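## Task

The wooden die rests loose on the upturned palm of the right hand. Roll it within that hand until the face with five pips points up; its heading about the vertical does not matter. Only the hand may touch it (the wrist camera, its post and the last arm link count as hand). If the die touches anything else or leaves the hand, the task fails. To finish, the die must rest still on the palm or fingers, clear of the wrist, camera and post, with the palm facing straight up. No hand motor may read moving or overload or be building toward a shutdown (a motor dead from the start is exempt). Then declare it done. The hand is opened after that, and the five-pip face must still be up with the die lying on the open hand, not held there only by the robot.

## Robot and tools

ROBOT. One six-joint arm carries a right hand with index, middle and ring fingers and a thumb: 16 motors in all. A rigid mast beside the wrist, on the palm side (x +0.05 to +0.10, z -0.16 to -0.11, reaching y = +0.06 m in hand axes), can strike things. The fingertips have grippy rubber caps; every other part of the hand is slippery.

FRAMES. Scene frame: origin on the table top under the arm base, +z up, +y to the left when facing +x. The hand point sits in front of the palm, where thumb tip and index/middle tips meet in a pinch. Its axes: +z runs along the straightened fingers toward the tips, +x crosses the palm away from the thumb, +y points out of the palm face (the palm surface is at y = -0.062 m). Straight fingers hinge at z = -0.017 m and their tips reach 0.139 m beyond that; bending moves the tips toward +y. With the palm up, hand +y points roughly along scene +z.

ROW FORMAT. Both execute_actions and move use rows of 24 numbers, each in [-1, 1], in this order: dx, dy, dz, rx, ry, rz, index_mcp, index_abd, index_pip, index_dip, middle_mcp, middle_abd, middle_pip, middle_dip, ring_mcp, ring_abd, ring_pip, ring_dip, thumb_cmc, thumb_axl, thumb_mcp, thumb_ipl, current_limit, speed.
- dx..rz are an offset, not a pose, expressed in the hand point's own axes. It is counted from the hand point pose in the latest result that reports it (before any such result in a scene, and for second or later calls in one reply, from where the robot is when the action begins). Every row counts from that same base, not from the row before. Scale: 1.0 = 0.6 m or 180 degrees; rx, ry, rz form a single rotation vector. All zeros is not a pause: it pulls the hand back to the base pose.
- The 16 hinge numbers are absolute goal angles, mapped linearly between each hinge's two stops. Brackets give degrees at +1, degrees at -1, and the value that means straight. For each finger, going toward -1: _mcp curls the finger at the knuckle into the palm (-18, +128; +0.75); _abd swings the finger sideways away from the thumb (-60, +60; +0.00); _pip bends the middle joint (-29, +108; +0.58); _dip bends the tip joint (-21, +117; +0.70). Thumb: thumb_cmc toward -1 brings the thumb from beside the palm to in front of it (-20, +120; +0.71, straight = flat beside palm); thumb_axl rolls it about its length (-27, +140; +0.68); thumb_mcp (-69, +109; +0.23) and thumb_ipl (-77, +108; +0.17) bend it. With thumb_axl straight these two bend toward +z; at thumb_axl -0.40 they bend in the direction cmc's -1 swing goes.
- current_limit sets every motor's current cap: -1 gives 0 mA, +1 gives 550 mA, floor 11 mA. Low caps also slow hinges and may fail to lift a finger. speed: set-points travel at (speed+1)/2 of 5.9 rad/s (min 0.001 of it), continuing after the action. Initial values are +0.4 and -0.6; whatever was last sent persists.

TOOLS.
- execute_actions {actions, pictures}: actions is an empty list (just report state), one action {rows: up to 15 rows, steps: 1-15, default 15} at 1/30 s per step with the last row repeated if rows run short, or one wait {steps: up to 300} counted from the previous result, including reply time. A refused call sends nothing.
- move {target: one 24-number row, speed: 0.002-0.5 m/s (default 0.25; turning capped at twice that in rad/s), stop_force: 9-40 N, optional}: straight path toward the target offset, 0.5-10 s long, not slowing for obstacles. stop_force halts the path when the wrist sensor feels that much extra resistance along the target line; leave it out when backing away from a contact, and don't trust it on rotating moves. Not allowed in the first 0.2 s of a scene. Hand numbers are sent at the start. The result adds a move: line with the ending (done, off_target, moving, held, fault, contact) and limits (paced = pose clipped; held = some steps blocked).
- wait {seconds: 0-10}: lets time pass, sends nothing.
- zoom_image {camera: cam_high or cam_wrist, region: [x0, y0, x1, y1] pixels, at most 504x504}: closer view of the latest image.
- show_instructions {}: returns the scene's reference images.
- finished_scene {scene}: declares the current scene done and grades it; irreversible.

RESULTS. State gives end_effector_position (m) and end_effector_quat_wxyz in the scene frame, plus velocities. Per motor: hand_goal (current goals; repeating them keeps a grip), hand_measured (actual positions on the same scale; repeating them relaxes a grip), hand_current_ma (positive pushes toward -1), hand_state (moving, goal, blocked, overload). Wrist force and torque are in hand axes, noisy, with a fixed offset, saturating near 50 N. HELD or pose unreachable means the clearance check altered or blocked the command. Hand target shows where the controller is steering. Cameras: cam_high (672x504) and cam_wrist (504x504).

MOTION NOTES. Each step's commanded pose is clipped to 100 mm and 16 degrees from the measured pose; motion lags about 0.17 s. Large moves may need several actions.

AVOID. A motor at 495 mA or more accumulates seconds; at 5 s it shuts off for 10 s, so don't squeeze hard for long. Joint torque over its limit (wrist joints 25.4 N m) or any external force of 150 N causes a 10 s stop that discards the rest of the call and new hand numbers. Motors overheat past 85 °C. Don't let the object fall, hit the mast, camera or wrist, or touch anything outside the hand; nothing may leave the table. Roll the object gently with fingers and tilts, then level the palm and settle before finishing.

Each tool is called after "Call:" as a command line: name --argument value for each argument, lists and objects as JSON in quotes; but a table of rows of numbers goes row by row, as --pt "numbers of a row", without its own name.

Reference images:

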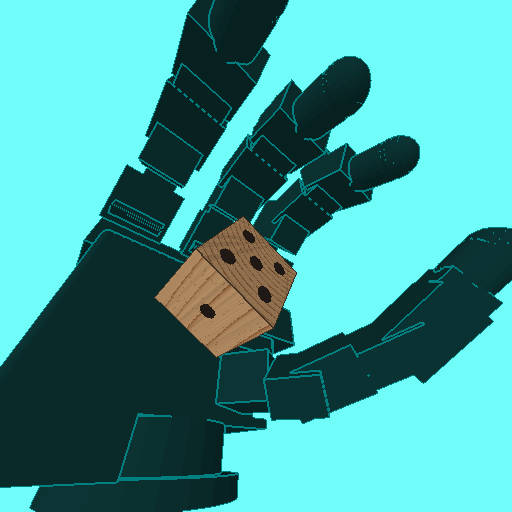

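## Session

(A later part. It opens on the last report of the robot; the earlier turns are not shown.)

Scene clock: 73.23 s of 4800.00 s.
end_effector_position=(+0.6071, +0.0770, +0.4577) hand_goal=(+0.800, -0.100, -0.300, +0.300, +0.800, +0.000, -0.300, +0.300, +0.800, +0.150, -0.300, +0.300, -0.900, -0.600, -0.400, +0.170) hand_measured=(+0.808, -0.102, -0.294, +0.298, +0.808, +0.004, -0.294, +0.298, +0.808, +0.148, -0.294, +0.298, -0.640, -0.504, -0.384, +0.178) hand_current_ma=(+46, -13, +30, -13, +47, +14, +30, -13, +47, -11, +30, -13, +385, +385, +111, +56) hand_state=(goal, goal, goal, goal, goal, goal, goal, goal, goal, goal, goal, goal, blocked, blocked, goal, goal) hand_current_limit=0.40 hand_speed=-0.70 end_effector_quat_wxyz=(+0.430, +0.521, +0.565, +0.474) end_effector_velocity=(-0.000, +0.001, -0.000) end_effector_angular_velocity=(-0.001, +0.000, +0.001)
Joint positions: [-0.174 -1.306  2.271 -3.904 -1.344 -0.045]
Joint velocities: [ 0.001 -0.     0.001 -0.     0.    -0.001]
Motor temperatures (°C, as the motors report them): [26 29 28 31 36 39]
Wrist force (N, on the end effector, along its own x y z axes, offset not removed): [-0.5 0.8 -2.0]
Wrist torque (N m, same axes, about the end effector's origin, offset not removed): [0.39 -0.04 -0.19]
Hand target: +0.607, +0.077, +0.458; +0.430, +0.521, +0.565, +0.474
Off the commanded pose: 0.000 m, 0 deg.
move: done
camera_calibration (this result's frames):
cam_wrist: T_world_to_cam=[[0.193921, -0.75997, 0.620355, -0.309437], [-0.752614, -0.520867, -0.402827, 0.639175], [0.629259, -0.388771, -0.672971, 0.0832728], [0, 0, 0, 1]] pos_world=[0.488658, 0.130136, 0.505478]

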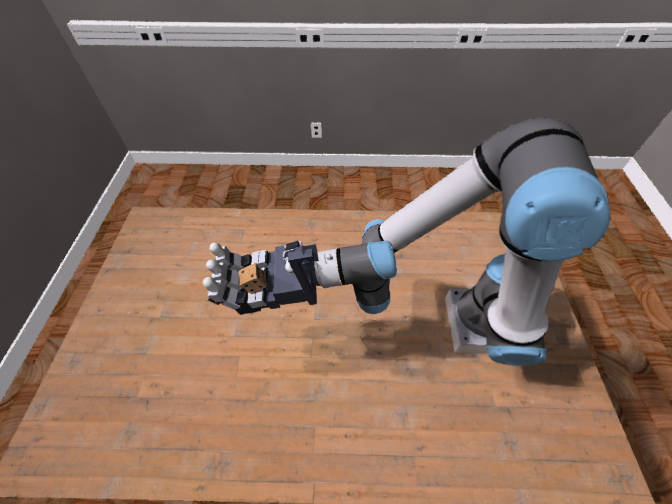

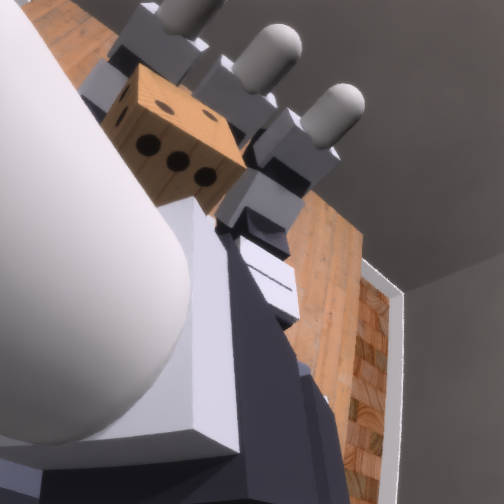

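Call:
move --target '[0,0,0,0.04,0,0,0.75,-0.1,0.45,-0.5,0.75,0,0.45,-0.5,0.75,0.15,0.45,-0.5,0,0.27,0.03,0,0.4,-0.7]' --speed 0.03

Call:
zoom_image --camera "cam_high" --region '[190,200,350,330]'

Scene clock: 81.00 s of 4800.00 s.
end_effector_position=(+0.6070, +0.0770, +0.4576) hand_goal=(+0.750, -0.100, +0.450, -0.500, +0.750, +0.000, +0.450, -0.500, +0.750, +0.150, +0.450, -0.500, +0.000, +0.270, +0.030, +0.000) hand_measured=(+0.774, -0.102, +0.450, -0.498, +0.774, +0.004, +0.450, -0.496, +0.774, +0.148, +0.450, -0.498, +0.004, +0.270, +0.028, +0.002) hand_current_ma=(+129, -13, +0, +16, +137, +14, +0, +16, +132, -11, +0, +16, +21, -5, -9, +7) hand_state=(blocked, goal, goal, goal, blocked, goal, goal, goal, blocked, goal, goal, goal, goal, goal, goal, goal) hand_current_limit=0.40 hand_speed=-0.70 end_effector_quat_wxyz=(+0.397, +0.547, +0.594, +0.438) end_effector_velocity=(-0.000, -0.000, -0.001) end_effector_angular_velocity=(+0.000, +0.010, -0.000)
Joint positions: [-0.176 -1.418  2.283 -3.676 -1.349 -0.074]
Joint velocities: [-0.    -0.008  0.001  0.018 -0.    -0.001]
Motor temperatures (°C, as the motors report them): [26 29 28 31 36 39]
Wrist force (N, on the end effector, along its own x y z axes, offset not removed): [-1.0 1.0 -3.2]
Wrist torque (N m, same axes, about the end effector's origin, offset not removed): [0.47 0.07 -0.29]
Hand target: +0.607, +0.077, +0.458; +0.396, +0.547, +0.594, +0.437
Off the commanded pose: 0.000 m, 0 deg.
move: done
camera_calibration (this result's frames):
cam_wrist: T_world_to_cam=[[0.270492, -0.7531, 0.599729, -0.346947], [-0.796005, -0.525335, -0.300664, 0.619034], [0.541489, -0.39606, -0.74157, 0.168514], [0, 0, 0, 1]] pos_world=[0.495352, 0.130656, 0.51916]

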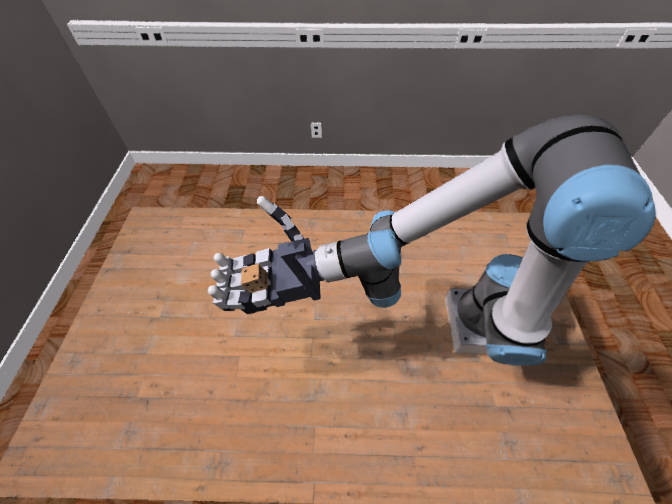

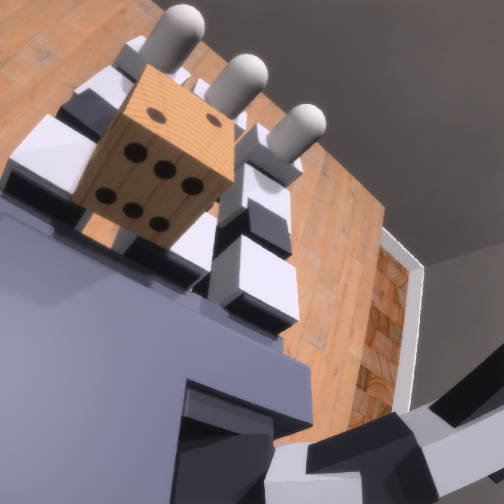

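Region (190, 200, 350, 330) of cam_high's 672x504 image, scaled by 3.150, with more detail than that image has; it fills the top 410 rows of this view, and the rest is white.

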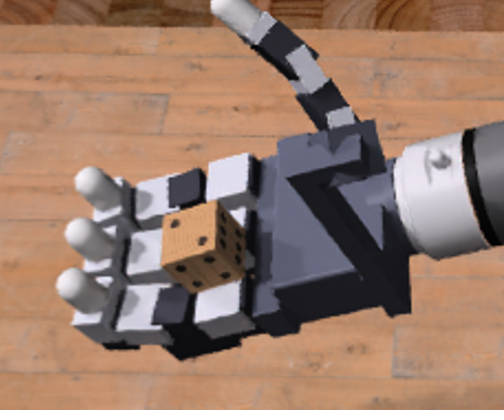

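Call:
move --target '[0,0,0,0.025,0,0,0.75,-0.1,0.5,-0.6,0.75,0,0.5,-0.6,0.75,0.15,0.5,-0.6,0,0.27,0.03,0,0.4,-0.7]' --speed 0.02

Scene clock: 87.97 s of 4800.00 s.
end_effector_position=(+0.6070, +0.0769, +0.4576) hand_goal=(+0.750, -0.100, +0.500, -0.600, +0.750, +0.000, +0.500, -0.600, +0.750, +0.150, +0.500, -0.600, +0.000, +0.270, +0.030, +0.000) hand_measured=(+0.774, -0.102, +0.500, -0.596, +0.774, +0.004, +0.500, -0.596, +0.774, +0.148, +0.500, -0.598, +0.004, +0.270, +0.028, +0.002) hand_current_ma=(+128, -13, -1, +16, +136, +14, -1, +16, +132, -11, -1, +16, +21, -4, -9, +7) hand_state=(blocked, goal, goal, goal, blocked, goal, goal, goal, blocked, goal, goal, goal, goal, goal, goal, goal) hand_current_limit=0.40 hand_speed=-0.70 end_effector_quat_wxyz=(+0.375, +0.562, +0.610, +0.414) end_effector_velocity=(-0.000, +0.000, -0.000) end_effector_angular_velocity=(-0.000, +0.007, +0.001)
Joint positions: [-0.176 -1.484  2.278 -3.526 -1.356 -0.091]
Joint velocities: [ 0.    -0.005 -0.     0.012 -0.    -0.001]
Motor temperatures (°C, as the motors report them): [26 29 28 31 36 39]
Wrist force (N, on the end effector, along its own x y z axes, offset not removed): [-0.1 1.5 -1.8]
Wrist torque (N m, same axes, about the end effector's origin, offset not removed): [0.49 -0.19 -0.23]
Hand target: +0.607, +0.077, +0.458; +0.375, +0.562, +0.610, +0.414
Off the commanded pose: 0.000 m, 0 deg.
move: done
camera_calibration (this result's frames):
cam_wrist: T_world_to_cam=[[0.31667, -0.748961, 0.582046, -0.367248], [-0.816622, -0.527435, -0.234396, 0.601307], [0.482545, -0.401086, -0.77864, 0.221603], [0, 0, 0, 1]] pos_world=[0.500403, 0.130978, 0.527248]

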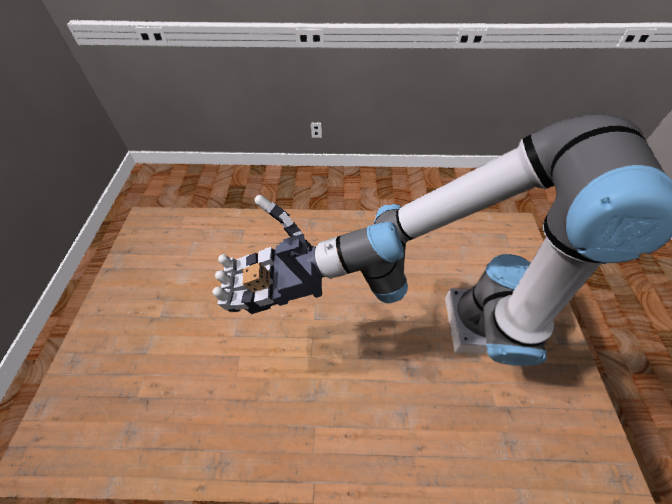

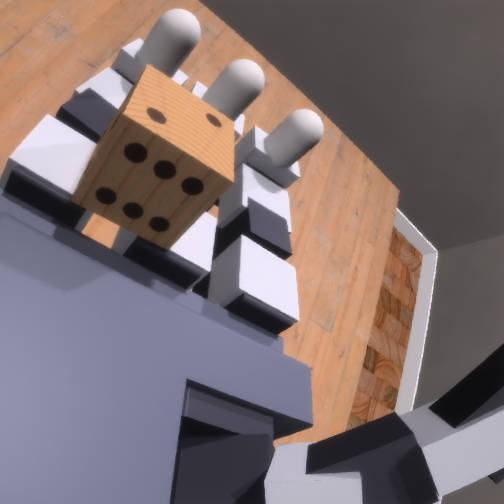

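Caught on the pip link perhaps; lower it.

Call:
move --target '[0,0,0,0,0,0,0.78,-0.1,0.68,-0.7,0.78,0,0.68,-0.7,0.78,0.15,0.68,-0.7,0,0.27,0.03,0,0.4,-0.9]'

Scene clock: 92.53 s of 4800.00 s.
end_effector_position=(+0.6070, +0.0770, +0.4576) hand_goal=(+0.780, -0.100, +0.680, -0.700, +0.780, +0.000, +0.680, -0.700, +0.780, +0.150, +0.680, -0.700, +0.000, +0.270, +0.030, +0.000) hand_measured=(+0.788, -0.102, +0.680, -0.696, +0.788, +0.004, +0.680, -0.696, +0.788, +0.148, +0.680, -0.698, +0.004, +0.270, +0.028, +0.002) hand_current_ma=(+42, -13, -2, +16, +46, +14, -2, +16, +44, -11, -2, +16, +21, -4, -9, +7) hand_state=(goal, goal, goal, goal, goal, goal, goal, goal, goal, goal, goal, goal, goal, goal, goal, goal) hand_current_limit=0.40 hand_speed=-0.90 end_effector_quat_wxyz=(+0.375, +0.562, +0.610, +0.414) end_effector_velocity=(+0.000, -0.001, -0.000) end_effector_angular_velocity=(+0.002, +0.001, -0.002)
Joint positions: [-0.176 -1.484  2.278 -3.526 -1.356 -0.091]
Joint velocities: [-0.001  0.     0.     0.001  0.     0.002]
Motor temperatures (°C, as the motors report them): [26 29 28 31 36 39]
Wrist force (N, on the end effector, along its own x y z axes, offset not removed): [-2.2 2.6 -0.8]
Wrist torque (N m, same axes, about the end effector's origin, offset not removed): [0.51 0.06 -0.24]
Hand target: +0.607, +0.077, +0.458; +0.375, +0.562, +0.610, +0.414
Off the commanded pose: 0.000 m, 0 deg.
move: done
camera_calibration (this result's frames):
cam_wrist: T_world_to_cam=[[0.316704, -0.748926, 0.582073, -0.367248], [-0.81658, -0.527495, -0.234404, 0.601317], [0.482592, -0.401072, -0.778618, 0.221603], [0, 0, 0, 1]] pos_world=[0.500389, 0.131029, 0.52726]

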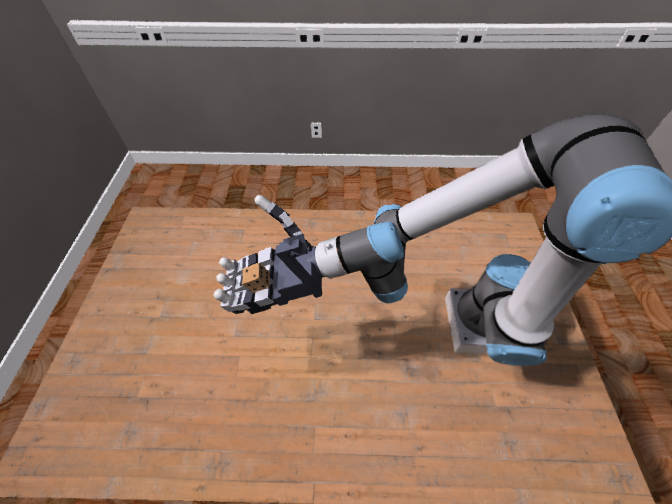

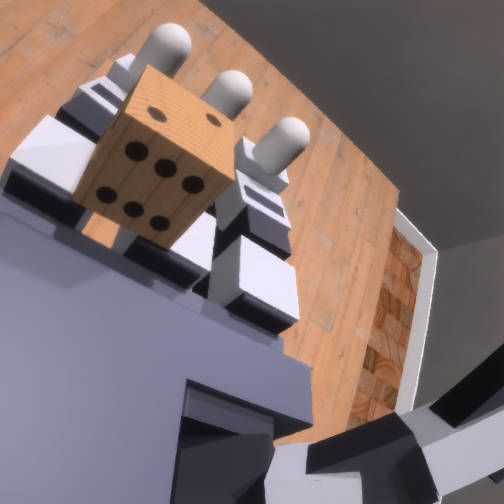

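Call:
move --target '[0,0,0,-0.11,0,0,0.6,-0.1,-1,-0.1,0.6,0,-1,-0.1,0.6,0.15,-1,-0.1,0,0.27,0.03,0,0.4,-0.8]' --speed 0.06

Call:
move --target '[0,0,0,0,0,0,0.2,-0.1,-1,-0.5,0.2,0,-1,-0.5,0.2,0.15,-1,-0.5,0,0.27,0.03,0,0.4,-0.85]'

Scene clock: 101.43 s of 4800.00 s.
end_effector_position=(+0.6072, +0.0769, +0.4577) hand_goal=(+0.600, -0.100, -1.000, -0.100, +0.600, +0.000, -1.000, -0.100, +0.600, +0.150, -1.000, -0.100, +0.000, +0.270, +0.030, +0.000) hand_measured=(+0.618, -0.102, -0.998, -0.102, +0.622, -0.002, -0.772, -0.074, +0.618, +0.160, -0.992, -0.092, +0.004, +0.270, +0.028, +0.002) hand_current_ma=(+98, -13, +6, -14, +118, -9, +385, +131, +93, +47, +42, +44, +22, -4, -9, +7) hand_state=(goal, goal, goal, goal, blocked, goal, blocked, blocked, goal, goal, goal, goal, goal, goal, goal, goal) hand_current_limit=0.40 hand_speed=-0.80 end_effector_quat_wxyz=(+0.466, +0.489, +0.530, +0.513) end_effector_velocity=(-0.000, +0.000, +0.000) end_effector_angular_velocity=(-0.001, -0.002, +0.000)
Joint positions: [-0.169 -1.178  2.229 -4.137 -1.344 -0.011]
Joint velocities: [ 0.     0.    -0.    -0.001  0.    -0.001]
Motor temperatures (°C, as the motors report them): [26 29 28 31 36 39]
Wrist force (N, on the end effector, along its own x y z axes, offset not removed): [-2.5 1.1 -3.4]
Wrist torque (N m, same axes, about the end effector's origin, offset not removed): [0.48 0.39 -0.38]
Hand target: +0.607, +0.077, +0.458; +0.466, +0.489, +0.530, +0.513
Off the commanded pose: 0.000 m, 0 deg.
move: done
camera_calibration (this result's frames):
cam_wrist: T_world_to_cam=[[0.103979, -0.767951, 0.632013, -0.259635], [-0.688006, -0.514422, -0.511877, 0.649414], [0.718217, -0.381604, -0.581844, -0.0130172], [0, 0, 0, 1]] pos_world=[0.483146, 0.129718, 0.488939]

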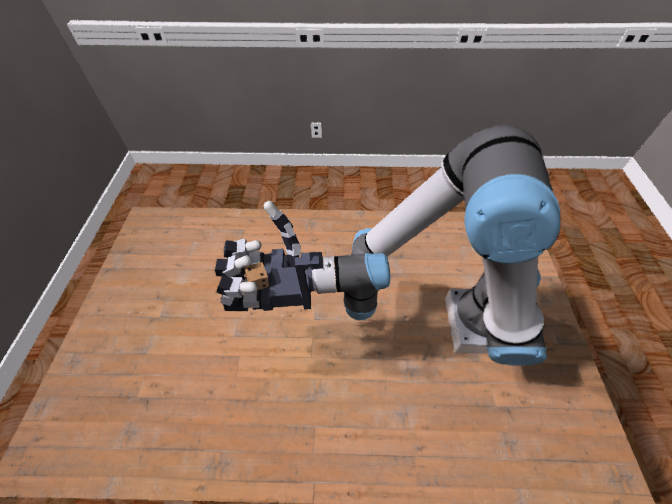

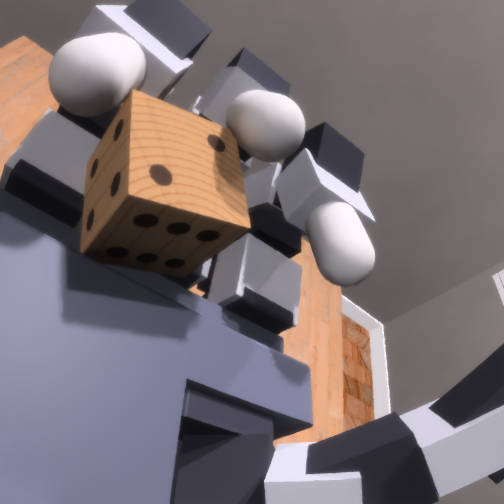

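Scene clock: 102.83 s of 4800.00 s.
end_effector_position=(+0.6072, +0.0769, +0.4577) hand_goal=(+0.200, -0.100, -1.000, -0.500, +0.200, +0.000, -1.000, -0.500, +0.200, +0.150, -1.000, -0.500, +0.000, +0.270, +0.030, +0.000) hand_measured=(+0.214, -0.102, -1.000, -0.498, +0.496, -0.010, -0.758, -0.092, +0.384, +0.162, -0.976, -0.472, +0.004, +0.270, +0.028, +0.002) hand_current_ma=(+74, -13, +2, +12, +385, -47, +385, +385, +385, +53, +122, +151, +22, -4, -9, +7) hand_state=(goal, goal, goal, goal, blocked, goal, blocked, blocked, blocked, goal, blocked, blocked, goal, goal, goal, goal) hand_current_limit=0.40 hand_speed=-0.85 end_effector_quat_wxyz=(+0.466, +0.489, +0.530, +0.513) end_effector_velocity=(+0.000, -0.001, -0.001) end_effector_angular_velocity=(-0.000, +0.002, -0.001)
Joint positions: [-0.169 -1.178  2.229 -4.137 -1.344 -0.011]
Joint velocities: [-0.002 -0.     0.001  0.001  0.    -0.001]
Motor temperatures (°C, as the motors report them): [26 29 28 31 36 39]
Wrist force (N, on the end effector, along its own x y z axes, offset not removed): [0.4 2.7 -2.4]
Wrist torque (N m, same axes, about the end effector's origin, offset not removed): [0.48 -0.09 -0.24]
Hand target: +0.607, +0.077, +0.458; +0.466, +0.489, +0.530, +0.513
Off the commanded pose: 0.000 m, 0 deg.
move: done
camera_calibration (this result's frames):
cam_wrist: T_world_to_cam=[[0.103979, -0.767951, 0.632012, -0.259635], [-0.688007, -0.514422, -0.511876, 0.649414], [0.718217, -0.381604, -0.581845, -0.0130171], [0, 0, 0, 1]] pos_world=[0.483147, 0.129718, 0.488938]

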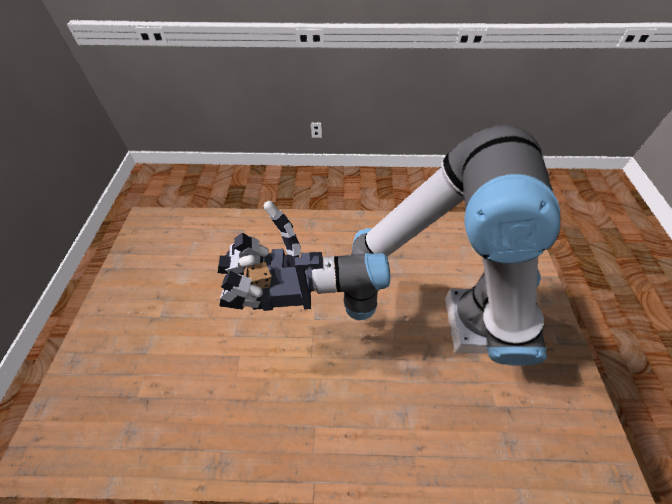

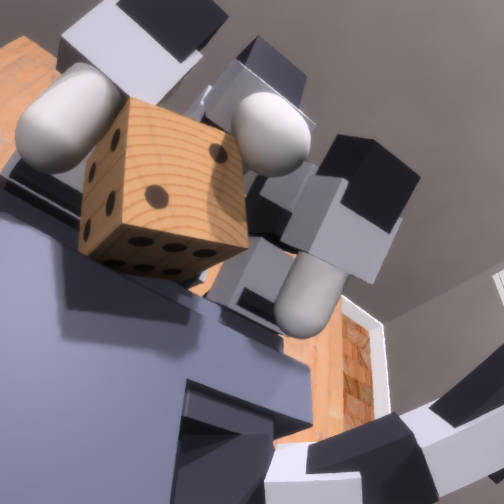

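Call:
move --target '[0,0,0,-0.02,0,0,0.75,-0.1,0,0.3,0.75,0,0,0.3,0.75,0.15,0,0.3,0,0.27,0.03,0,0.4,-0.7]' --speed 0.06

Call:
move --target '[0,0,0,0,0,0,-0.6,-0.1,0.3,0.3,-0.6,0,0.3,0.3,-0.6,0.15,0.3,0.3,0,0.27,0.03,0,0.7,0.3]'

Scene clock: 110.73 s of 4800.00 s.
end_effector_position=(+0.6072, +0.0769, +0.4578) hand_goal=(+0.750, -0.100, +0.000, +0.300, +0.750, +0.000, +0.000, +0.300, +0.750, +0.150, +0.000, +0.300, +0.000, +0.270, +0.030, +0.000) hand_measured=(+0.758, -0.102, +0.000, +0.298, +0.758, -0.004, +0.000, +0.298, +0.760, +0.154, +0.000, +0.298, +0.004, +0.270, +0.028, +0.002) hand_current_ma=(+48, -13, -2, -13, +47, -15, -2, -13, +48, +16, -2, -13, +22, -4, -9, +7) hand_state=(goal, goal, goal, goal, goal, goal, goal, goal, goal, goal, goal, goal, goal, goal, goal, goal) hand_current_limit=0.40 hand_speed=-0.70 end_effector_quat_wxyz=(+0.481, +0.474, +0.514, +0.529) end_effector_velocity=(-0.000, +0.000, +0.000) end_effector_angular_velocity=(+0.000, -0.000, +0.001)
Joint positions: [-0.166 -1.123  2.202 -4.229 -1.347  0.003]
Joint velocities: [ 0.001 -0.     0.    -0.     0.     0.   ]
Motor temperatures (°C, as the motors report them): [26 29 28 31 36 39]
Wrist force (N, on the end effector, along its own x y z axes, offset not removed): [0.0 -0.7 -2.0]
Wrist torque (N m, same axes, about the end effector's origin, offset not removed): [0.06 -0.04 -0.29]
Hand target: +0.607, +0.077, +0.458; +0.481, +0.474, +0.514, +0.529
Off the commanded pose: 0.000 m, 0 deg.
move: done
camera_calibration (this result's frames):
cam_wrist: T_world_to_cam=[[0.0640751, -0.771465, 0.633038, -0.235629], [-0.654762, -0.511214, -0.556728, 0.649547], [0.753114, -0.378817, -0.537882, -0.0545517], [0, 0, 0, 1]] pos_world=[0.481481, 0.129613, 0.481441]

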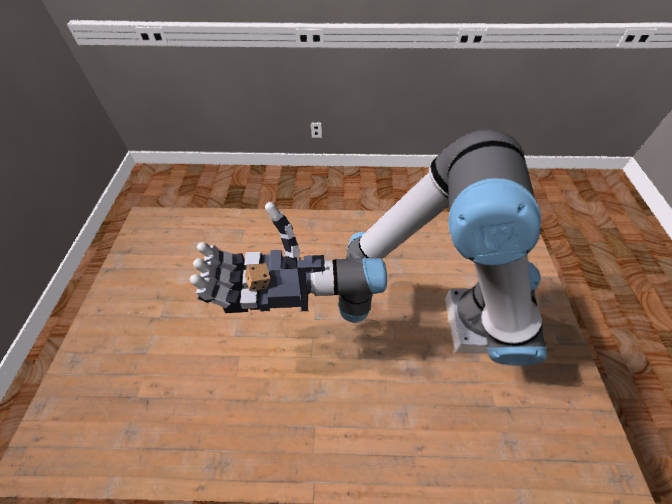

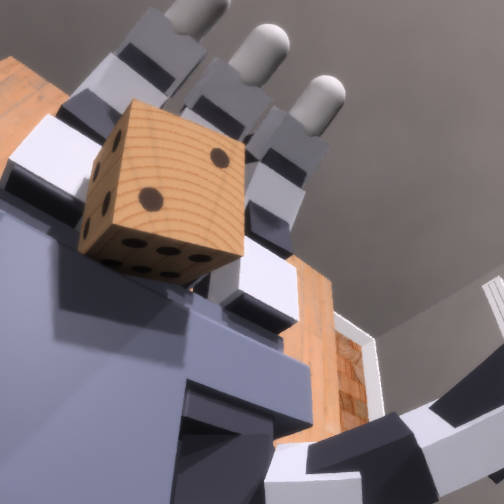

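Scene clock: 112.20 s of 4800.00 s.
end_effector_position=(+0.6072, +0.0769, +0.4578) hand_goal=(-0.600, -0.100, +0.300, +0.300, -0.600, +0.000, +0.300, +0.300, -0.600, +0.150, +0.300, +0.300, +0.000, +0.270, +0.030, +0.000) hand_measured=(-0.600, -0.102, +0.300, +0.298, -0.110, +0.010, +0.300, +0.298, -0.424, +0.148, +0.296, +0.298, +0.004, +0.270, +0.028, +0.002) hand_current_ma=(+2, -13, -2, -12, +467, +41, -1, -12, +467, -8, -24, -12, +23, -4, -9, +7) hand_state=(goal, goal, goal, goal, blocked, goal, goal, goal, blocked, goal, goal, goal, goal, goal, goal, goal) hand_current_limit=0.70 hand_speed=0.30 end_effector_quat_wxyz=(+0.481, +0.474, +0.514, +0.529) end_effector_velocity=(+0.000, +0.000, +0.000) end_effector_angular_velocity=(+0.001, +0.000, +0.001)
Joint positions: [-0.166 -1.123  2.202 -4.229 -1.347  0.003]
Joint velocities: [ 0.    -0.    -0.001  0.001  0.     0.001]
Motor temperatures (°C, as the motors report them): [26 29 28 31 36 39]
Wrist force (N, on the end effector, along its own x y z axes, offset not removed): [-0.6 0.1 -1.8]
Wrist torque (N m, same axes, about the end effector's origin, offset not removed): [-0.05 0.07 -0.22]
Hand target: +0.607, +0.077, +0.458; +0.481, +0.474, +0.514, +0.529
Off the commanded pose: 0.000 m, 0 deg.
move: done
camera_calibration (this result's frames):
cam_wrist: T_world_to_cam=[[0.0640724, -0.771464, 0.633038, -0.235626], [-0.654759, -0.511215, -0.556731, 0.649547], [0.753117, -0.378816, -0.537878, -0.0545562], [0, 0, 0, 1]] pos_world=[0.481481, 0.129614, 0.481439]

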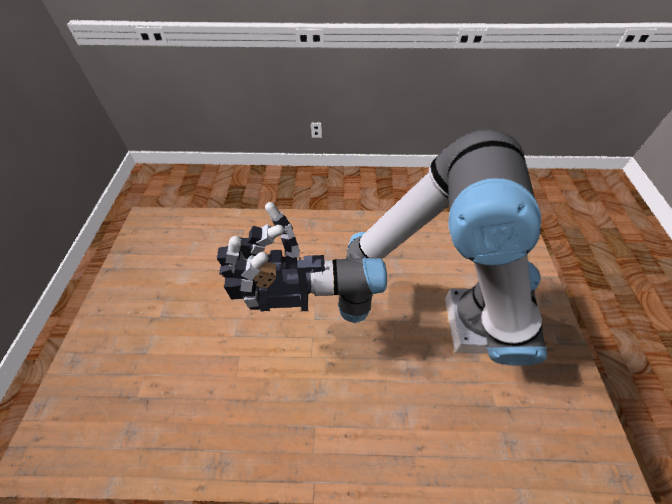

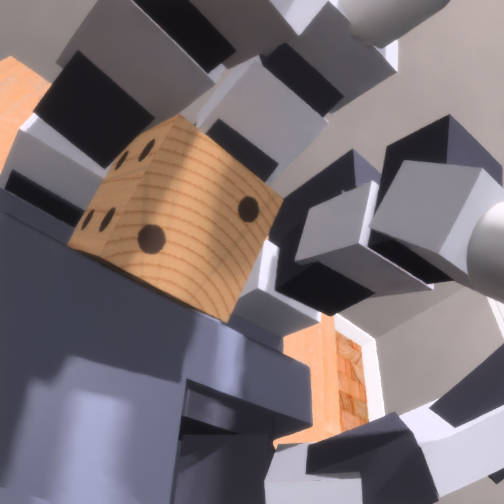

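Call:
move --target '[0,0,0,0.04,0,0.06,0.6,0,-0.3,0.3,0.9,0,-0.3,0.3,-0.3,0.5,0.3,0.3,-0.2,0.6,-0.3,0,0.4,-0.7]' --speed 0.05

Call:
zoom_image --camera "cam_high" --region '[190,200,350,330]'

Scene clock: 121.23 s of 4800.00 s.
end_effector_position=(+0.6071, +0.0770, +0.4577) hand_goal=(+0.600, +0.000, -0.300, +0.300, +0.900, +0.000, -0.300, +0.300, -0.300, +0.500, +0.300, +0.300, -0.200, +0.600, -0.300, +0.000) hand_measured=(+0.608, -0.002, -0.302, +0.298, +0.908, +0.004, -0.296, +0.300, -0.294, +0.498, +0.302, +0.298, -0.188, +0.608, -0.302, +0.000) hand_current_ma=(+42, -11, -7, -14, +44, +19, +21, +2, +37, -10, +13, -12, +67, +52, -11, +7) hand_state=(goal, goal, goal, goal, goal, goal, goal, goal, goal, goal, goal, goal, goal, goal, goal, goal) hand_current_limit=0.40 hand_speed=-0.70 end_effector_quat_wxyz=(+0.399, +0.549, +0.499, +0.539) end_effector_velocity=(+0.000, +0.000, -0.000) end_effector_angular_velocity=(+0.008, +0.007, +0.000)
Joint positions: [-0.137 -1.244  2.242 -4.021 -1.366  0.166]
Joint velocities: [ 0.001 -0.006  0.002  0.011 -0.     0.007]
Motor temperatures (°C, as the motors report them): [26 29 28 31 36 39]
Wrist force (N, on the end effector, along its own x y z axes, offset not removed): [1.9 0.5 -3.4]
Wrist torque (N m, same axes, about the end effector's origin, offset not removed): [0.42 -0.28 0.10]
Hand target: +0.607, +0.077, +0.458; +0.399, +0.549, +0.499, +0.539
Off the commanded pose: 0.000 m, 0 deg.
move: done
camera_calibration (this result's frames):
cam_wrist: T_world_to_cam=[[0.146764, -0.868688, 0.473119, -0.205088], [-0.73015, -0.417819, -0.540656, 0.680691], [0.667339, -0.266099, -0.695593, 0.0610471], [0, 0, 0, 1]] pos_world=[0.486367, 0.122493, 0.507514]

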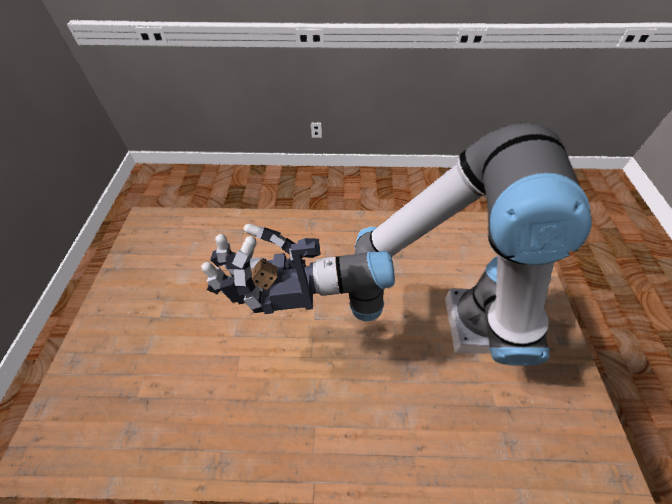

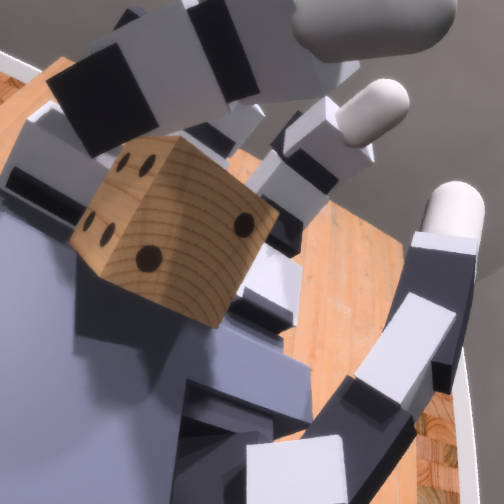

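Region (190, 200, 350, 330) of cam_high's 672x504 image, scaled by 3.150, with more detail than that image has; it fills the top 410 rows of this view, and the rest is white.

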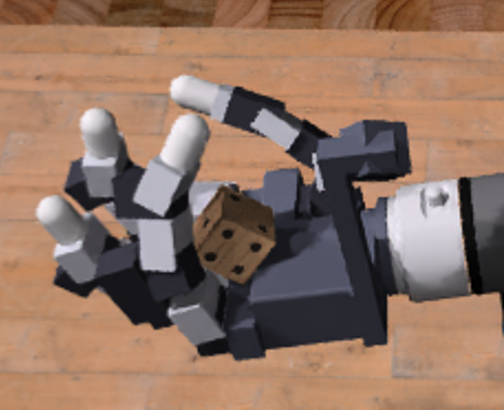

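Push further with ring alone (yaws/rolls it).

Call:
move --target '[0,0,0,0,0,0,0.7,0,-0.4,0.3,0.9,0,-0.4,0.3,-0.95,0,0.5,0.6,-0.2,0.6,-0.3,0,0.4,-0.8]'

Call:
move --target '[0,0,0,0,0,-0.04,0.6,0,-0.4,0.3,0.6,0,-0.4,0.3,0.6,0,-0.4,0.3,-0.2,0.6,-0.3,0,0.4,-0.7]' --speed 0.05

Call:
zoom_image --camera "cam_high" --region '[190,200,350,330]'

Scene clock: 126.67 s of 4800.00 s.
end_effector_position=(+0.6071, +0.0770, +0.4577) hand_goal=(+0.700, +0.000, -0.400, +0.300, +0.900, +0.000, -0.400, +0.300, -0.950, +0.000, +0.500, +0.600, -0.200, +0.600, -0.300, +0.000) hand_measured=(+0.708, -0.002, -0.394, +0.298, +0.908, +0.004, -0.394, +0.300, -0.496, -0.010, +0.500, +0.598, -0.188, +0.608, -0.302, +0.000) hand_current_ma=(+41, -11, +28, -14, +44, +19, +35, +2, +385, -43, -1, -15, +67, +52, -11, +7) hand_state=(goal, goal, goal, goal, goal, goal, goal, goal, blocked, goal, goal, goal, goal, goal, goal, goal) hand_current_limit=0.40 hand_speed=-0.80 end_effector_quat_wxyz=(+0.399, +0.549, +0.499, +0.539) end_effector_velocity=(-0.000, +0.001, +0.000) end_effector_angular_velocity=(-0.001, -0.001, +0.002)
Joint positions: [-0.137 -1.244  2.242 -4.021 -1.366  0.166]
Joint velocities: [ 0.002  0.     0.    -0.001 -0.    -0.001]
Motor temperatures (°C, as the motors report them): [26 29 28 31 36 39]
Wrist force (N, on the end effector, along its own x y z axes, offset not removed): [-0.4 2.2 -0.6]
Wrist torque (N m, same axes, about the end effector's origin, offset not removed): [0.34 -0.04 -0.20]
Hand target: +0.607, +0.077, +0.458; +0.399, +0.549, +0.499, +0.539
Off the commanded pose: 0.000 m, 0 deg.
move: done
camera_calibration (this result's frames):
cam_wrist: T_world_to_cam=[[0.146827, -0.868676, 0.473121, -0.205088], [-0.730117, -0.417874, -0.540657, 0.680691], [0.667361, -0.26605, -0.695591, 0.0610469], [0, 0, 0, 1]] pos_world=[0.486357, 0.12253, 0.507516]

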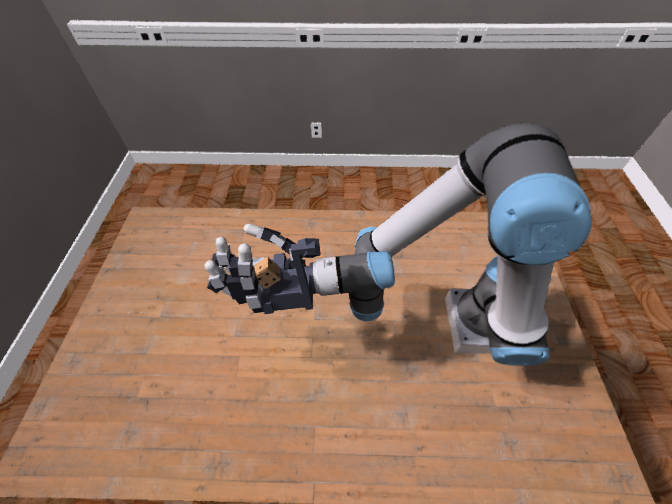

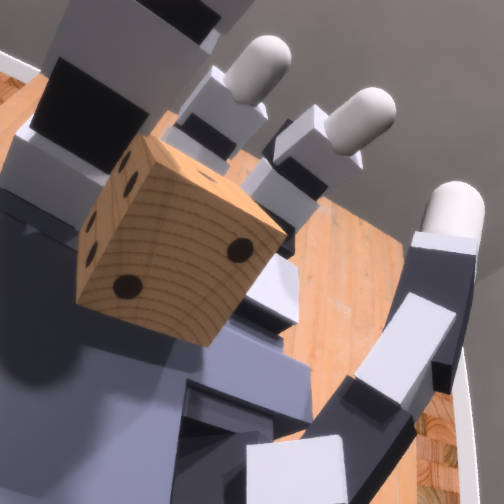

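Scene clock: 128.63 s of 4800.00 s.
end_effector_position=(+0.6071, +0.0770, +0.4577) hand_goal=(+0.600, +0.000, -0.400, +0.300, +0.600, +0.000, -0.400, +0.300, +0.600, +0.000, -0.400, +0.300, -0.200, +0.600, -0.300, +0.000) hand_measured=(+0.622, -0.002, -0.396, +0.298, +0.622, +0.004, -0.396, +0.300, +0.608, -0.002, -0.398, +0.302, -0.190, +0.608, -0.302, +0.000) hand_current_ma=(+120, -11, +24, -14, +121, +18, +24, +2, +41, -11, +14, +12, +64, +50, -13, +6) hand_state=(blocked, goal, goal, goal, blocked, goal, goal, goal, goal, goal, goal, goal, goal, goal, goal, goal) hand_current_limit=0.40 hand_speed=-0.70 end_effector_quat_wxyz=(+0.432, +0.517, +0.533, +0.513) end_effector_velocity=(-0.000, -0.000, -0.000) end_effector_angular_velocity=(-0.001, +0.001, -0.001)
Joint positions: [-0.165 -1.236  2.25  -4.035 -1.338  0.037]
Joint velocities: [-0.     0.     0.001 -0.    -0.    -0.001]
Motor temperatures (°C, as the motors report them): [26 29 28 31 36 39]
Wrist force (N, on the end effector, along its own x y z axes, offset not removed): [-0.1 2.8 -1.4]
Wrist torque (N m, same axes, about the end effector's origin, offset not removed): [0.52 -0.05 -0.19]
Hand target: +0.607, +0.077, +0.458; +0.432, +0.517, +0.533, +0.513
Off the commanded pose: 0.000 m, 0 deg.
move: done
camera_calibration (this result's frames):
cam_wrist: T_world_to_cam=[[0.150793, -0.801294, 0.578955, -0.261136], [-0.717837, -0.491417, -0.493173, 0.657172], [0.679685, -0.341229, -0.649301, 0.0381731], [0, 0, 0, 1]] pos_world=[0.485174, 0.126725, 0.500071]

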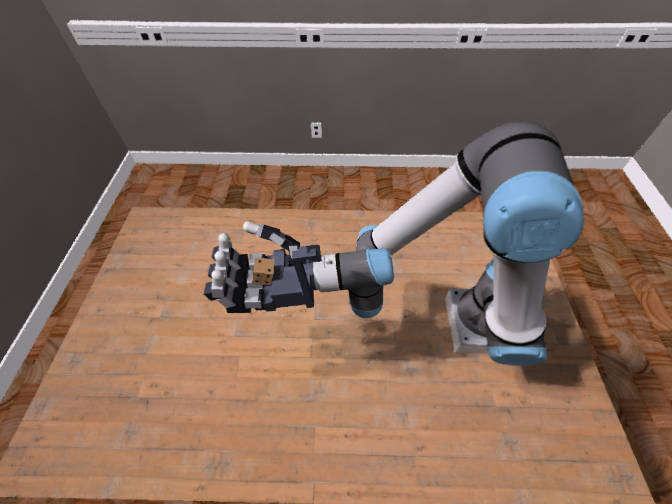

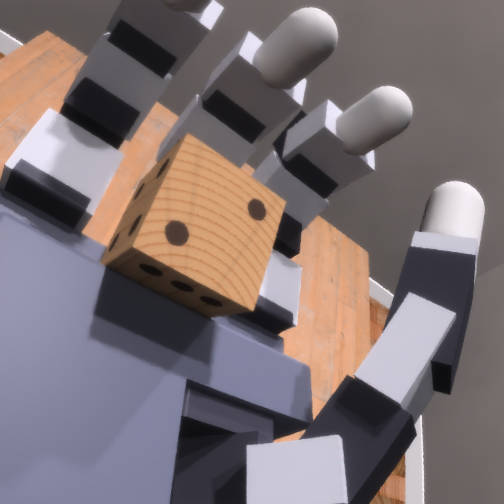

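Region (190, 200, 350, 330) of cam_high's 672x504 image, scaled by 3.150, with more detail than that image has; it fills the top 410 rows of this view, and the rest is white.

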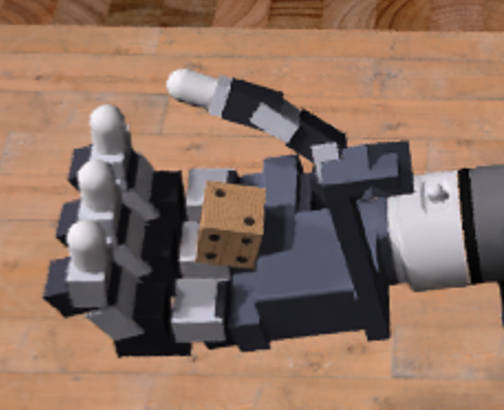

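Call:
move --target '[0,0,0,0.03,0,-0.08,0.7,0,-0.4,0.3,0.85,0,-0.4,0.3,0.6,0,-0.4,0.3,-0.2,0.6,-0.55,0.1,0.4,-0.7]' --speed 0.05

Call:
move --target '[0,0,0,0,0,0,0.7,0,-0.4,0.3,0.85,0,-0.4,0.3,0.6,0,-0.4,0.3,-0.95,0.6,-0.55,0.1,0.4,-0.8]'

Call:
zoom_image --camera "cam_high" --region '[190,200,350,330]'

Scene clock: 137.53 s of 4800.00 s.
end_effector_position=(+0.6071, +0.0770, +0.4577) hand_goal=(+0.700, +0.000, -0.400, +0.300, +0.850, +0.000, -0.400, +0.300, +0.600, +0.000, -0.400, +0.300, -0.200, +0.600, -0.550, +0.100) hand_measured=(+0.708, -0.002, -0.396, +0.298, +0.858, +0.002, -0.396, +0.300, +0.608, -0.002, -0.398, +0.302, -0.194, +0.606, -0.554, +0.094) hand_current_ma=(+42, -11, +23, -14, +42, +12, +23, +2, +42, -11, +14, +12, +32, +39, -23, -36) hand_state=(goal, goal, goal, goal, goal, goal, goal, goal, goal, goal, goal, goal, goal, goal, goal, goal) hand_current_limit=0.40 hand_speed=-0.70 end_effector_quat_wxyz=(+0.468, +0.466, +0.616, +0.429) end_effector_velocity=(+0.000, -0.000, +0.000) end_effector_angular_velocity=(-0.009, +0.003, +0.001)
Joint positions: [-0.224 -1.316  2.283 -3.89  -1.29  -0.249]
Joint velocities: [-0.002 -0.003  0.     0.007  0.001 -0.01 ]
Motor temperatures (°C, as the motors report them): [26 29 28 31 36 39]
Wrist force (N, on the end effector, along its own x y z axes, offset not removed): [-0.2 -0.5 -1.2]
Wrist torque (N m, same axes, about the end effector's origin, offset not removed): [0.15 -0.04 -0.18]
Hand target: +0.607, +0.077, +0.458; +0.468, +0.465, +0.617, +0.429
Off the commanded pose: 0.000 m, 0 deg.
move: done
camera_calibration (this result's frames):
cam_wrist: T_world_to_cam=[[0.219109, -0.623795, 0.750247, -0.39466], [-0.727381, -0.616932, -0.300519, 0.584417], [0.650313, -0.47987, -0.588912, 0.0390676], [0, 0, 0, 1]] pos_world=[0.486161, 0.133106, 0.494728]

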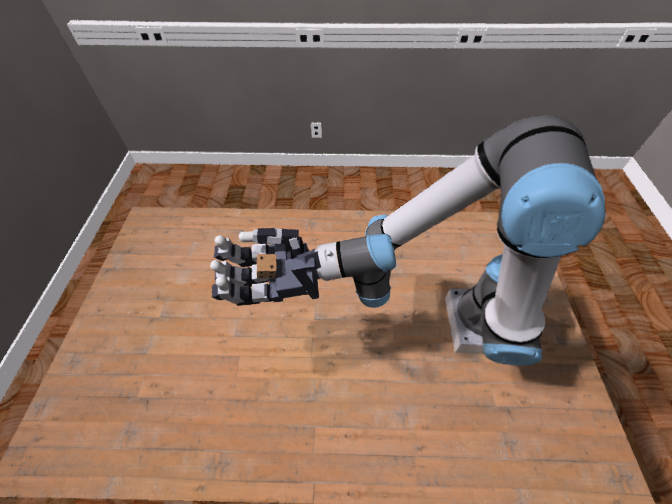

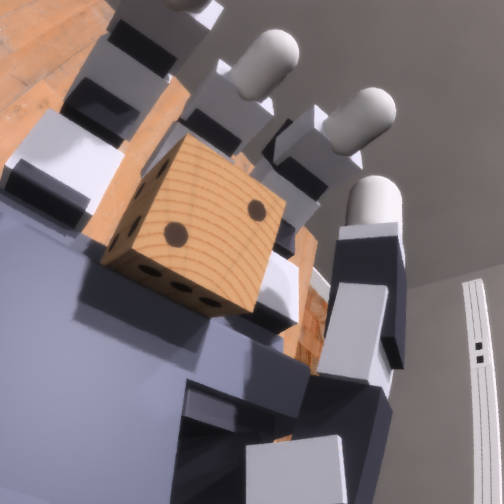

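Scene clock: 139.20 s of 4800.00 s.
end_effector_position=(+0.6071, +0.0770, +0.4577) hand_goal=(+0.700, +0.000, -0.400, +0.300, +0.850, +0.000, -0.400, +0.300, +0.600, +0.000, -0.400, +0.300, -0.950, +0.600, -0.550, +0.100) hand_measured=(+0.708, -0.002, -0.396, +0.298, +0.858, +0.002, -0.396, +0.300, +0.608, -0.002, -0.398, +0.302, -0.796, +0.618, -0.530, +0.096) hand_current_ma=(+42, -11, +23, -14, +42, +12, +23, +2, +42, -11, +14, +12, +383, +116, +136, -23) hand_state=(goal, goal, goal, goal, goal, goal, goal, goal, goal, goal, goal, goal, blocked, goal, blocked, goal) hand_current_limit=0.40 hand_speed=-0.80 end_effector_quat_wxyz=(+0.468, +0.466, +0.616, +0.429) end_effector_velocity=(+0.000, -0.000, +0.000) end_effector_angular_velocity=(-0.001, +0.000, +0.000)
Joint positions: [-0.224 -1.316  2.283 -3.89  -1.29  -0.249]
Joint velocities: [-0.     0.    -0.     0.     0.    -0.001]
Motor temperatures (°C, as the motors report them): [26 29 28 31 36 39]
Wrist force (N, on the end effector, along its own x y z axes, offset not removed): [-1.2 -2.7 -1.9]
Wrist torque (N m, same axes, about the end effector's origin, offset not removed): [-0.16 0.08 -0.43]
Hand target: +0.607, +0.077, +0.458; +0.468, +0.466, +0.616, +0.429
Off the commanded pose: 0.000 m, 0 deg.
move: done
camera_calibration (this result's frames):
cam_wrist: T_world_to_cam=[[0.219102, -0.623809, 0.750238, -0.394664], [-0.727401, -0.61691, -0.300516, 0.584408], [0.650294, -0.47988, -0.588925, 0.0390682], [0, 0, 0, 1]] pos_world=[0.486165, 0.13308, 0.494724]

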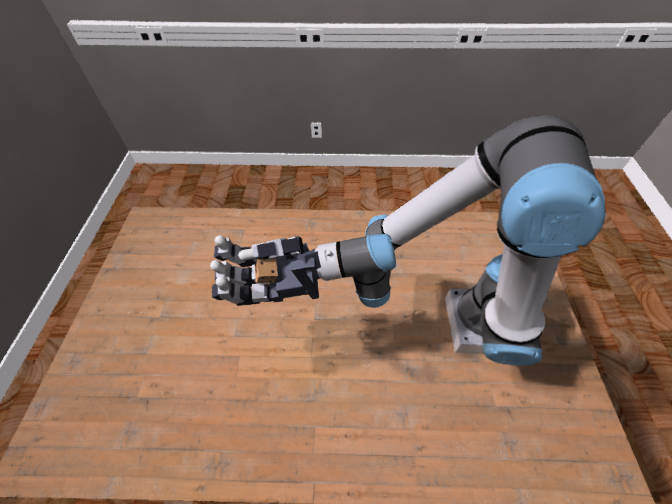

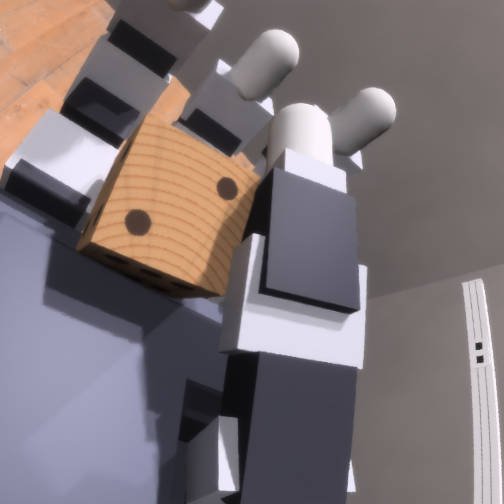

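Region (190, 200, 350, 330) of cam_high's 672x504 image, scaled by 3.150, with more detail than that image has; it fills the top 410 rows of this view, and the rest is white.

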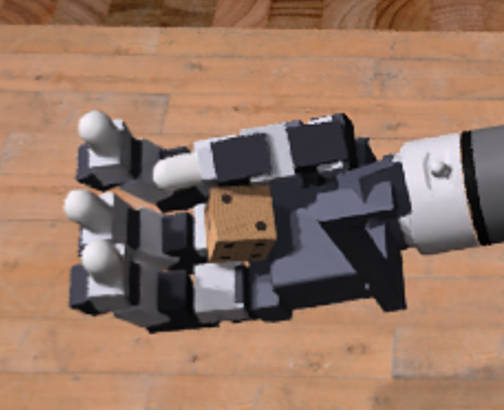

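Call:
move --target '[0,0,0,0,0,0,0.7,0,-0.4,0.3,0.85,0,-0.4,0.3,0.68,0,-0.5,0.3,-0.5,0.0,-0.62,0.1,0.6,-0.8]'

Call:
zoom_image --camera "cam_high" --region '[190,200,350,330]'

Scene clock: 144.97 s of 4800.00 s.
end_effector_position=(+0.6071, +0.0770, +0.4577) hand_goal=(+0.700, +0.000, -0.400, +0.300, +0.850, +0.000, -0.400, +0.300, +0.680, +0.000, -0.500, +0.300, -0.500, +0.000, -0.620, +0.100) hand_measured=(+0.708, -0.002, -0.396, +0.298, +0.858, +0.002, -0.396, +0.300, +0.688, -0.002, -0.494, +0.302, -0.472, +0.026, -0.590, +0.114) hand_current_ma=(+43, -11, +23, -14, +42, +12, +23, +2, +41, -11, +27, +12, +165, +159, +192, +95) hand_state=(goal, goal, goal, goal, goal, goal, goal, goal, goal, goal, goal, goal, blocked, blocked, blocked, goal) hand_current_limit=0.60 hand_speed=-0.80 end_effector_quat_wxyz=(+0.468, +0.466, +0.616, +0.429) end_effector_velocity=(+0.000, +0.000, +0.000) end_effector_angular_velocity=(-0.000, -0.000, +0.001)
Joint positions: [-0.224 -1.316  2.283 -3.89  -1.29  -0.249]
Joint velocities: [ 0.    -0.    -0.001  0.001  0.    -0.   ]
Motor temperatures (°C, as the motors report them): [26 29 28 31 36 39]
Wrist force (N, on the end effector, along its own x y z axes, offset not removed): [-0.4 0.6 -3.6]
Wrist torque (N m, same axes, about the end effector's origin, offset not removed): [0.58 0.01 -0.31]
Hand target: +0.607, +0.077, +0.458; +0.468, +0.466, +0.616, +0.429
Off the commanded pose: 0.000 m, 0 deg.
move: done
camera_calibration (this result's frames):
cam_wrist: T_world_to_cam=[[0.219106, -0.623795, 0.750248, -0.394659], [-0.727381, -0.616931, -0.300521, 0.584418], [0.650314, -0.479871, -0.58891, 0.0390665], [0, 0, 0, 1]] pos_world=[0.486161, 0.133106, 0.494728]

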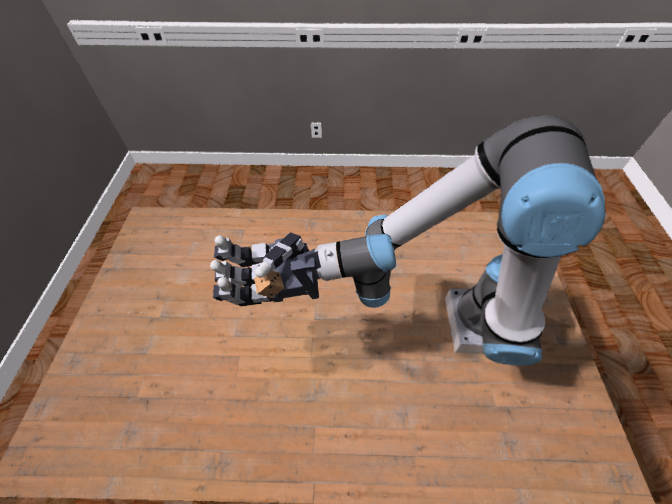

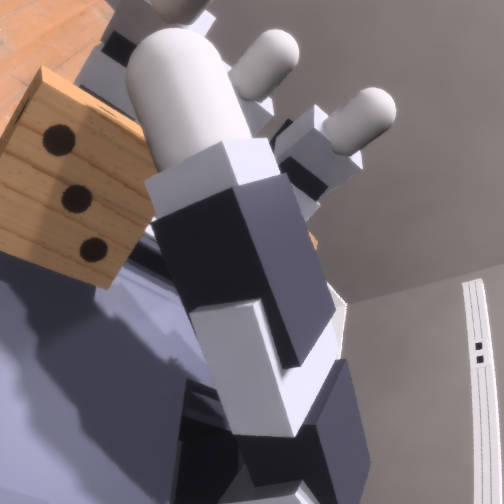

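Region (190, 200, 350, 330) of cam_high's 672x504 image, scaled by 3.150, with more detail than that image has; it fills the top 410 rows of this view, and the rest is white.

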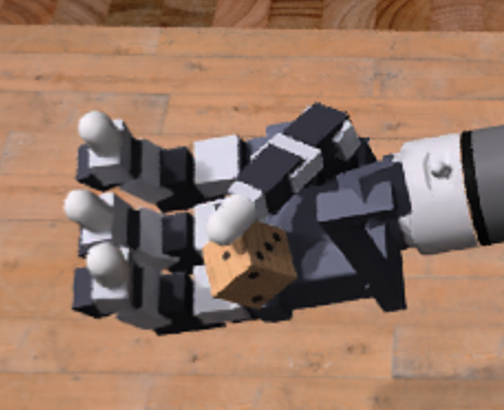

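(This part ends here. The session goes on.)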